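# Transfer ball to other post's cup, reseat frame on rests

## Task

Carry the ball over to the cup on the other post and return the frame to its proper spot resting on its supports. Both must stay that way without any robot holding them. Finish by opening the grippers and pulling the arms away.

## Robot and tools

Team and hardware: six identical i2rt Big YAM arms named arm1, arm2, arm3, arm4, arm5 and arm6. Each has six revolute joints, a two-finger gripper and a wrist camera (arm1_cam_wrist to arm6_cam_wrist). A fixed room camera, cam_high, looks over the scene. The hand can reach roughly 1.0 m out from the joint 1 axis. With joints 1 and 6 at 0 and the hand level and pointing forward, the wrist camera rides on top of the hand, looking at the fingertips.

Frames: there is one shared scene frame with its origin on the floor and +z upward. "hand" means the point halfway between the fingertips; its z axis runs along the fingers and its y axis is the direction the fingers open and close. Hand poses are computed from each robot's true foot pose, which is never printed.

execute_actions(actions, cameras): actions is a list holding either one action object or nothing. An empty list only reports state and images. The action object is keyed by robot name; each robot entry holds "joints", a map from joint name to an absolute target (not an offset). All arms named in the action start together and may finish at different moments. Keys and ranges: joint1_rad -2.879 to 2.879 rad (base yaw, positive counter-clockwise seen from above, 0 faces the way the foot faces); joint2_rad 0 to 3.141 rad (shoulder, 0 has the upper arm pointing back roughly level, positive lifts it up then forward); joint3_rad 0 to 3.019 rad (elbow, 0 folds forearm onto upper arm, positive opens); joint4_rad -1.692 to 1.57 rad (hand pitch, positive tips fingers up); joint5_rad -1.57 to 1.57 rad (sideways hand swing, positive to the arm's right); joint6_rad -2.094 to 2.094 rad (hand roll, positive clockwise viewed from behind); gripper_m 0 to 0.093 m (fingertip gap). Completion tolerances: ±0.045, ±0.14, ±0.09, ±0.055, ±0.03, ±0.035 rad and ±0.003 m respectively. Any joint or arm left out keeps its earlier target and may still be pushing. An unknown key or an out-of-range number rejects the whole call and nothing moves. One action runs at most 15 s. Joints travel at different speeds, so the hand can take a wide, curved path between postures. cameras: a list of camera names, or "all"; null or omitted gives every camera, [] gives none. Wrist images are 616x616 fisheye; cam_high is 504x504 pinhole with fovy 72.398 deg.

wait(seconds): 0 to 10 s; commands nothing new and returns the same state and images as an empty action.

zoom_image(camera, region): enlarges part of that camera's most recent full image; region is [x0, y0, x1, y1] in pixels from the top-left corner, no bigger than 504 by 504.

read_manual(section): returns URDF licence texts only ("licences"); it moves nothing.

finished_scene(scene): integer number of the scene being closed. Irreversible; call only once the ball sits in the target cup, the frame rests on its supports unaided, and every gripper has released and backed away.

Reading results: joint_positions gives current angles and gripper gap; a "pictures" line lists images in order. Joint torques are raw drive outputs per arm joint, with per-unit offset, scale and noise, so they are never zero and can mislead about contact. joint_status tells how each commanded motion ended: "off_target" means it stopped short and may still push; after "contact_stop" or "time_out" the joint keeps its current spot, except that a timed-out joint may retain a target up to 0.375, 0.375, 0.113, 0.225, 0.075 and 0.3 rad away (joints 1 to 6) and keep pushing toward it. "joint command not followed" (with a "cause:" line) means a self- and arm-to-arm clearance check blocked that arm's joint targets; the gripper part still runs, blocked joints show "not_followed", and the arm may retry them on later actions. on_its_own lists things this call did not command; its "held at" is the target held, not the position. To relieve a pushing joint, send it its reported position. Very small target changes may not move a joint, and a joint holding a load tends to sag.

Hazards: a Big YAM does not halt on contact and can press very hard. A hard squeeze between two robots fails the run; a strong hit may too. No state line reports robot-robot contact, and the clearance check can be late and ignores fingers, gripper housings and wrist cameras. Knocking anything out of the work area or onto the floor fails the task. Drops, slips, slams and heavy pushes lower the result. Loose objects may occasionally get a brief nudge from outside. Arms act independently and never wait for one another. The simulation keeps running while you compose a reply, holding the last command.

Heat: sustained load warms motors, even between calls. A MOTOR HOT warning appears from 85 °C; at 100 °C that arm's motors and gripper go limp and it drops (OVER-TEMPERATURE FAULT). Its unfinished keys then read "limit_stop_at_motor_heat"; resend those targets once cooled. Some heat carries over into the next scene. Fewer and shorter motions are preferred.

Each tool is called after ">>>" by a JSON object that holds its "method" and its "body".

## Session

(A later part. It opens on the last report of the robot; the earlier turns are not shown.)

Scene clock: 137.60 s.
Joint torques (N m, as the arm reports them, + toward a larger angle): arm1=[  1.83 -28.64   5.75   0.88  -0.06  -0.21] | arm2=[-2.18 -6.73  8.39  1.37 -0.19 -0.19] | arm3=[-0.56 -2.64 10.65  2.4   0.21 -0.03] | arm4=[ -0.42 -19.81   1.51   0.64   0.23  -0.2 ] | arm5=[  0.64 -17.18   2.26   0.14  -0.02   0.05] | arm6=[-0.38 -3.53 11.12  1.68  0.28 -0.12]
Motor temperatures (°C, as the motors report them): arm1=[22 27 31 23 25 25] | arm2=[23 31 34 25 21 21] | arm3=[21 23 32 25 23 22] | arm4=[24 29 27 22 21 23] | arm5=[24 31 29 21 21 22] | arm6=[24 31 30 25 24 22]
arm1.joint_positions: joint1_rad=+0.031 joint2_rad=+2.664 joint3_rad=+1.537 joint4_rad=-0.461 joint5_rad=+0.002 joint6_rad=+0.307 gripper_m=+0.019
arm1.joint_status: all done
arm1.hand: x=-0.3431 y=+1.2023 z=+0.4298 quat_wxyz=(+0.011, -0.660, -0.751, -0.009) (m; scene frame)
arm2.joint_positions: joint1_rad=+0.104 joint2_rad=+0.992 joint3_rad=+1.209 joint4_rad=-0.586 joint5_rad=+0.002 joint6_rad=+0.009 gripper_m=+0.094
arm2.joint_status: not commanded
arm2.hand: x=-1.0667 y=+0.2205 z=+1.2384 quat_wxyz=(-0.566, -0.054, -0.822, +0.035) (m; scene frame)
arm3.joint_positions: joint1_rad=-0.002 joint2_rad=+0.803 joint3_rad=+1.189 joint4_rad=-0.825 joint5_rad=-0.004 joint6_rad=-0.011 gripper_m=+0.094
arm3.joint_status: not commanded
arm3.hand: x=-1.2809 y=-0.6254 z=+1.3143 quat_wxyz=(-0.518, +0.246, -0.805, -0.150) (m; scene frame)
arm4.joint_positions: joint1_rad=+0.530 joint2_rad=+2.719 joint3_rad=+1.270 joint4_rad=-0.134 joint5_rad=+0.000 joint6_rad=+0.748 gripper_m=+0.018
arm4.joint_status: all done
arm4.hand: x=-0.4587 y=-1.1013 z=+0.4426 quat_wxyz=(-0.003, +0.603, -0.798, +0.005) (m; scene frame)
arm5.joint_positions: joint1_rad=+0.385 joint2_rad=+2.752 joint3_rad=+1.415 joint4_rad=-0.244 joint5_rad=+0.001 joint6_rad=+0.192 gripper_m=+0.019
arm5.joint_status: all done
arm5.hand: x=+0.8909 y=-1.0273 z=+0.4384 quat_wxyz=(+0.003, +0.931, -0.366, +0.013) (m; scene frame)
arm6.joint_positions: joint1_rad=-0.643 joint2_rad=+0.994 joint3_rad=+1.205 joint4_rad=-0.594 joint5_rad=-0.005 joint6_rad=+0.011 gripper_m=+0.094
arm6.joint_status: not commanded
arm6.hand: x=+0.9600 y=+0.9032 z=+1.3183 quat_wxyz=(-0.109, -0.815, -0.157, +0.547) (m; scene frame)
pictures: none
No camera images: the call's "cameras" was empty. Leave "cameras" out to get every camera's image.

>>> {"method": "execute_actions", "body": {"actions": [{"arm1":{"joints":{"joint2_rad":2.65}},"arm4":{"joints":{"joint2_rad":2.73}},"arm5":{"joints":{"joint2_rad":2.775}}}], "cameras": []}}

>>> {"method": "execute_actions", "body": {"actions": [{"arm1":{"joints":{"gripper_m":0.093}},"arm4":{"joints":{"gripper_m":0.093}},"arm5":{"joints":{"gripper_m":0.093}}}], "cameras": []}}

>>> {"method": "execute_actions", "body": {"actions": [{"arm1":{"joints":{"joint2_rad":2.3,"joint3_rad":1.36,"joint4_rad":-0.65}},"arm4":{"joints":{"joint2_rad":2.3,"joint3_rad":1.04,"joint4_rad":-0.33}},"arm5":{"joints":{"joint2_rad":2.3,"joint3_rad":1.15,"joint4_rad":-0.42}}}], "cameras": ["cam_high","arm1_cam_wrist"]}}

Scene clock: 141.70 s.
Joint torques (N m, as the arm reports them, + toward a larger angle): arm1=[  0.87 -26.63   5.31   1.12  -0.03  -0.21] | arm2=[-2.48 -6.55  8.32  1.49 -0.15 -0.2 ] | arm3=[-0.57 -2.61 10.64  2.4   0.21 -0.02] | arm4=[ -0.38 -18.53   1.14   0.48   0.21  -0.19] | arm5=[  0.91 -16.37   1.98  -0.03   0.     0.03] | arm6=[-0.71 -3.42 10.98  1.56  0.32 -0.09]
Motor temperatures (°C, as the motors report them): arm1=[22 27 31 23 25 25] | arm2=[23 31 34 25 21 21] | arm3=[21 23 32 25 23 22] | arm4=[24 29 27 22 21 23] | arm5=[24 31 29 21 21 22] | arm6=[24 30 30 25 24 22]
arm1.joint_positions: joint1_rad=+0.031 joint2_rad=+2.672 joint3_rad=+1.543 joint4_rad=-0.460 joint5_rad=+0.002 joint6_rad=+0.307 gripper_m=+0.019
arm1.joint_status: all done
arm1.hand: x=-0.3432 y=+1.2023 z=+0.4266 quat_wxyz=(+0.011, -0.660, -0.751, -0.009) (m; scene frame)
arm2.joint_positions: joint1_rad=+0.104 joint2_rad=+0.992 joint3_rad=+1.209 joint4_rad=-0.586 joint5_rad=+0.002 joint6_rad=+0.009 gripper_m=+0.094
arm2.joint_status: not commanded
arm2.hand: x=-1.0667 y=+0.2205 z=+1.2384 quat_wxyz=(-0.566, -0.054, -0.822, +0.035) (m; scene frame)
arm3.joint_positions: joint1_rad=-0.002 joint2_rad=+0.803 joint3_rad=+1.189 joint4_rad=-0.825 joint5_rad=-0.004 joint6_rad=-0.011 gripper_m=+0.094
arm3.joint_status: not commanded
arm3.hand: x=-1.2809 y=-0.6254 z=+1.3143 quat_wxyz=(-0.518, +0.246, -0.805, -0.150) (m; scene frame)
arm4.joint_positions: joint1_rad=+0.530 joint2_rad=+2.729 joint3_rad=+1.276 joint4_rad=-0.131 joint5_rad=+0.000 joint6_rad=+0.748 gripper_m=+0.018
arm4.joint_status: all done
arm4.hand: x=-0.4580 y=-1.1027 z=+0.4384 quat_wxyz=(-0.003, +0.603, -0.798, +0.006) (m; scene frame)
arm5.joint_positions: joint1_rad=+0.385 joint2_rad=+2.762 joint3_rad=+1.421 joint4_rad=-0.242 joint5_rad=+0.001 joint6_rad=+0.192 gripper_m=+0.019
arm5.joint_status: all done
arm5.hand: x=+0.8919 y=-1.0279 z=+0.4344 quat_wxyz=(+0.003, +0.931, -0.366, +0.014) (m; scene frame)
arm6.joint_positions: joint1_rad=-0.643 joint2_rad=+0.994 joint3_rad=+1.205 joint4_rad=-0.594 joint5_rad=-0.005 joint6_rad=+0.011 gripper_m=+0.094
arm6.joint_status: not commanded
arm6.hand: x=+0.9600 y=+0.9032 z=+1.3183 quat_wxyz=(-0.109, -0.815, -0.157, +0.547) (m; scene frame)
pictures: none
No camera images: the call's "cameras" was empty. Leave "cameras" out to get every camera's image.

Scene clock: 142.40 s.
Joint torques (N m, as the arm reports them, + toward a larger angle): arm1=[  1.69 -26.55   5.42   0.88  -0.08  -0.18] | arm2=[-2.3  -6.63  8.3   1.38 -0.18 -0.18] | arm3=[-0.6  -2.58 10.64  2.4   0.21 -0.03] | arm4=[ -0.37 -18.29   1.18   0.51   0.21  -0.07] | arm5=[  1.21 -16.12   2.     0.     0.01   0.03] | arm6=[-0.86 -3.44 11.52  1.73  0.33 -0.16]
Motor temperatures (°C, as the motors report them): arm1=[22 27 31 23 25 25] | arm2=[23 30 34 25 21 21] | arm3=[21 23 32 25 23 22] | arm4=[24 29 27 22 21 23] | arm5=[24 31 28 21 21 22] | arm6=[24 30 30 25 24 22]
arm1.joint_positions: joint1_rad=+0.031 joint2_rad=+2.672 joint3_rad=+1.545 joint4_rad=-0.460 joint5_rad=+0.002 joint6_rad=+0.307 gripper_m=+0.093
arm1.joint_status: all done
arm1.hand: x=-0.3429 y=+1.2014 z=+0.4268 quat_wxyz=(+0.011, -0.660, -0.751, -0.009) (m; scene frame)
arm2.joint_positions: joint1_rad=+0.104 joint2_rad=+0.992 joint3_rad=+1.209 joint4_rad=-0.586 joint5_rad=+0.002 joint6_rad=+0.009 gripper_m=+0.094
arm2.joint_status: not commanded
arm2.hand: x=-1.0667 y=+0.2205 z=+1.2384 quat_wxyz=(-0.566, -0.054, -0.822, +0.035) (m; scene frame)
arm3.joint_positions: joint1_rad=-0.002 joint2_rad=+0.803 joint3_rad=+1.189 joint4_rad=-0.825 joint5_rad=-0.004 joint6_rad=-0.011 gripper_m=+0.094
arm3.joint_status: not commanded
arm3.hand: x=-1.2809 y=-0.6254 z=+1.3143 quat_wxyz=(-0.518, +0.246, -0.805, -0.150) (m; scene frame)
arm4.joint_positions: joint1_rad=+0.530 joint2_rad=+2.729 joint3_rad=+1.275 joint4_rad=-0.131 joint5_rad=+0.000 joint6_rad=+0.734 gripper_m=+0.093
arm4.joint_status: all done
arm4.hand: x=-0.4579 y=-1.1029 z=+0.4384 quat_wxyz=(-0.003, +0.608, -0.794, +0.006) (m; scene frame)
arm5.joint_positions: joint1_rad=+0.385 joint2_rad=+2.762 joint3_rad=+1.421 joint4_rad=-0.242 joint5_rad=+0.001 joint6_rad=+0.192 gripper_m=+0.093
arm5.joint_status: all done
arm5.hand: x=+0.8919 y=-1.0279 z=+0.4344 quat_wxyz=(+0.003, +0.930, -0.366, +0.014) (m; scene frame)
arm6.joint_positions: joint1_rad=-0.643 joint2_rad=+0.994 joint3_rad=+1.205 joint4_rad=-0.594 joint5_rad=-0.005 joint6_rad=+0.011 gripper_m=+0.094
arm6.joint_status: not commanded
arm6.hand: x=+0.9600 y=+0.9032 z=+1.3183 quat_wxyz=(-0.109, -0.815, -0.157, +0.547) (m; scene frame)
pictures: none
No camera images: the call's "cameras" was empty. Leave "cameras" out to get every camera's image.

Scene clock: 143.77 s.
Joint torques (N m, as the arm reports them, + toward a larger angle): arm1=[  1.42 -23.7    5.21  -0.14  -0.08  -0.21] | arm2=[-2.71 -6.62  8.37  1.41 -0.16 -0.15] | arm3=[-0.59 -2.59 10.64  2.4   0.21 -0.02] | arm4=[ -0.43 -16.92   3.03  -0.07   0.21  -0.07] | arm5=[  0.9  -14.76   2.55  -0.24  -0.03   0.04] | arm6=[-0.61 -3.59 11.23  1.85  0.3  -0.13]
Motor temperatures (°C, as the motors report them): arm1=[22 27 30 23 25 25] | arm2=[23 30 34 25 21 21] | arm3=[21 23 32 25 23 22] | arm4=[24 29 27 22 21 23] | arm5=[24 31 28 21 21 22] | arm6=[24 30 30 25 24 22]
arm1.joint_positions: joint1_rad=+0.031 joint2_rad=+2.299 joint3_rad=+1.352 joint4_rad=-0.636 joint5_rad=+0.002 joint6_rad=+0.307 gripper_m=+0.093
arm1.joint_status: all done
arm1.hand: x=-0.3459 y=+1.2044 z=+0.5885 quat_wxyz=(+0.008, -0.660, -0.751, -0.008) (m; scene frame)
arm2.joint_positions: joint1_rad=+0.104 joint2_rad=+0.992 joint3_rad=+1.209 joint4_rad=-0.586 joint5_rad=+0.002 joint6_rad=+0.009 gripper_m=+0.094
arm2.joint_status: not commanded
arm2.hand: x=-1.0667 y=+0.2205 z=+1.2384 quat_wxyz=(-0.566, -0.054, -0.822, +0.035) (m; scene frame)
arm3.joint_positions: joint1_rad=-0.002 joint2_rad=+0.803 joint3_rad=+1.189 joint4_rad=-0.825 joint5_rad=-0.004 joint6_rad=-0.011 gripper_m=+0.094
arm3.joint_status: not commanded
arm3.hand: x=-1.2809 y=-0.6254 z=+1.3143 quat_wxyz=(-0.518, +0.246, -0.805, -0.150) (m; scene frame)
arm4.joint_positions: joint1_rad=+0.530 joint2_rad=+2.294 joint3_rad=+1.043 joint4_rad=-0.317 joint5_rad=+0.000 joint6_rad=+0.733 gripper_m=+0.093
arm4.joint_status: all done
arm4.hand: x=-0.4621 y=-1.0975 z=+0.6048 quat_wxyz=(-0.004, +0.609, -0.793, -0.002) (m; scene frame)
arm5.joint_positions: joint1_rad=+0.385 joint2_rad=+2.285 joint3_rad=+1.152 joint4_rad=-0.412 joint5_rad=+0.001 joint6_rad=+0.192 gripper_m=+0.093
arm5.joint_status: all done
arm5.hand: x=+0.8838 y=-1.0226 z=+0.6248 quat_wxyz=(-0.001, +0.931, -0.366, -0.005) (m; scene frame)
arm6.joint_positions: joint1_rad=-0.643 joint2_rad=+0.994 joint3_rad=+1.205 joint4_rad=-0.594 joint5_rad=-0.005 joint6_rad=+0.011 gripper_m=+0.094
arm6.joint_status: not commanded
arm6.hand: x=+0.9600 y=+0.9032 z=+1.3183 quat_wxyz=(-0.109, -0.815, -0.157, +0.547) (m; scene frame)
pictures: arm1_cam_wrist, cam_high
Images, in order (width x height): arm1_cam_wrist 616x616, cam_high 504x504.

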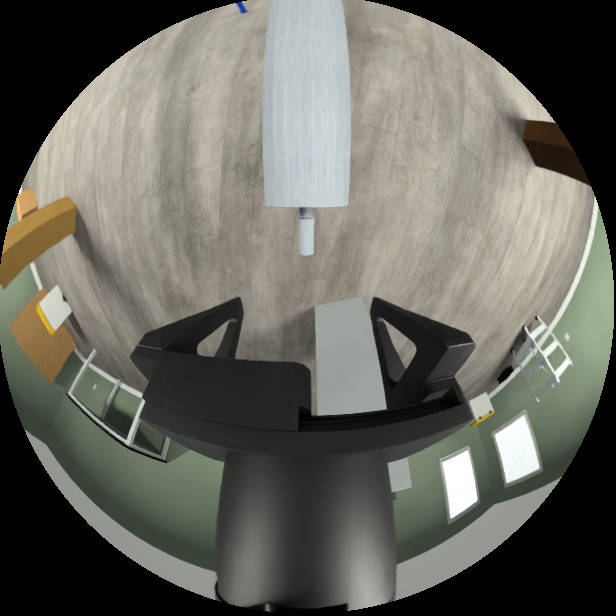

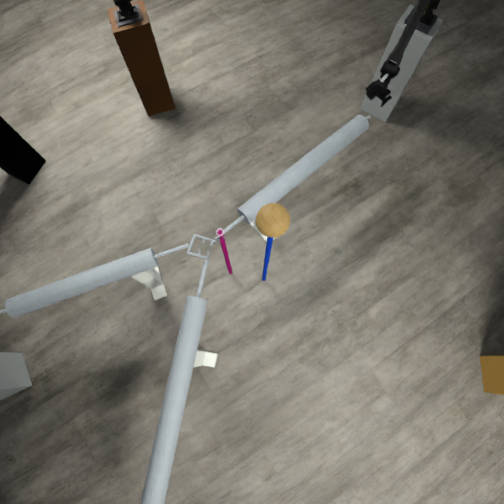

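>>> {"method": "finished_scene", "body": {"scene": 2}}

The scene is finished: the task was done.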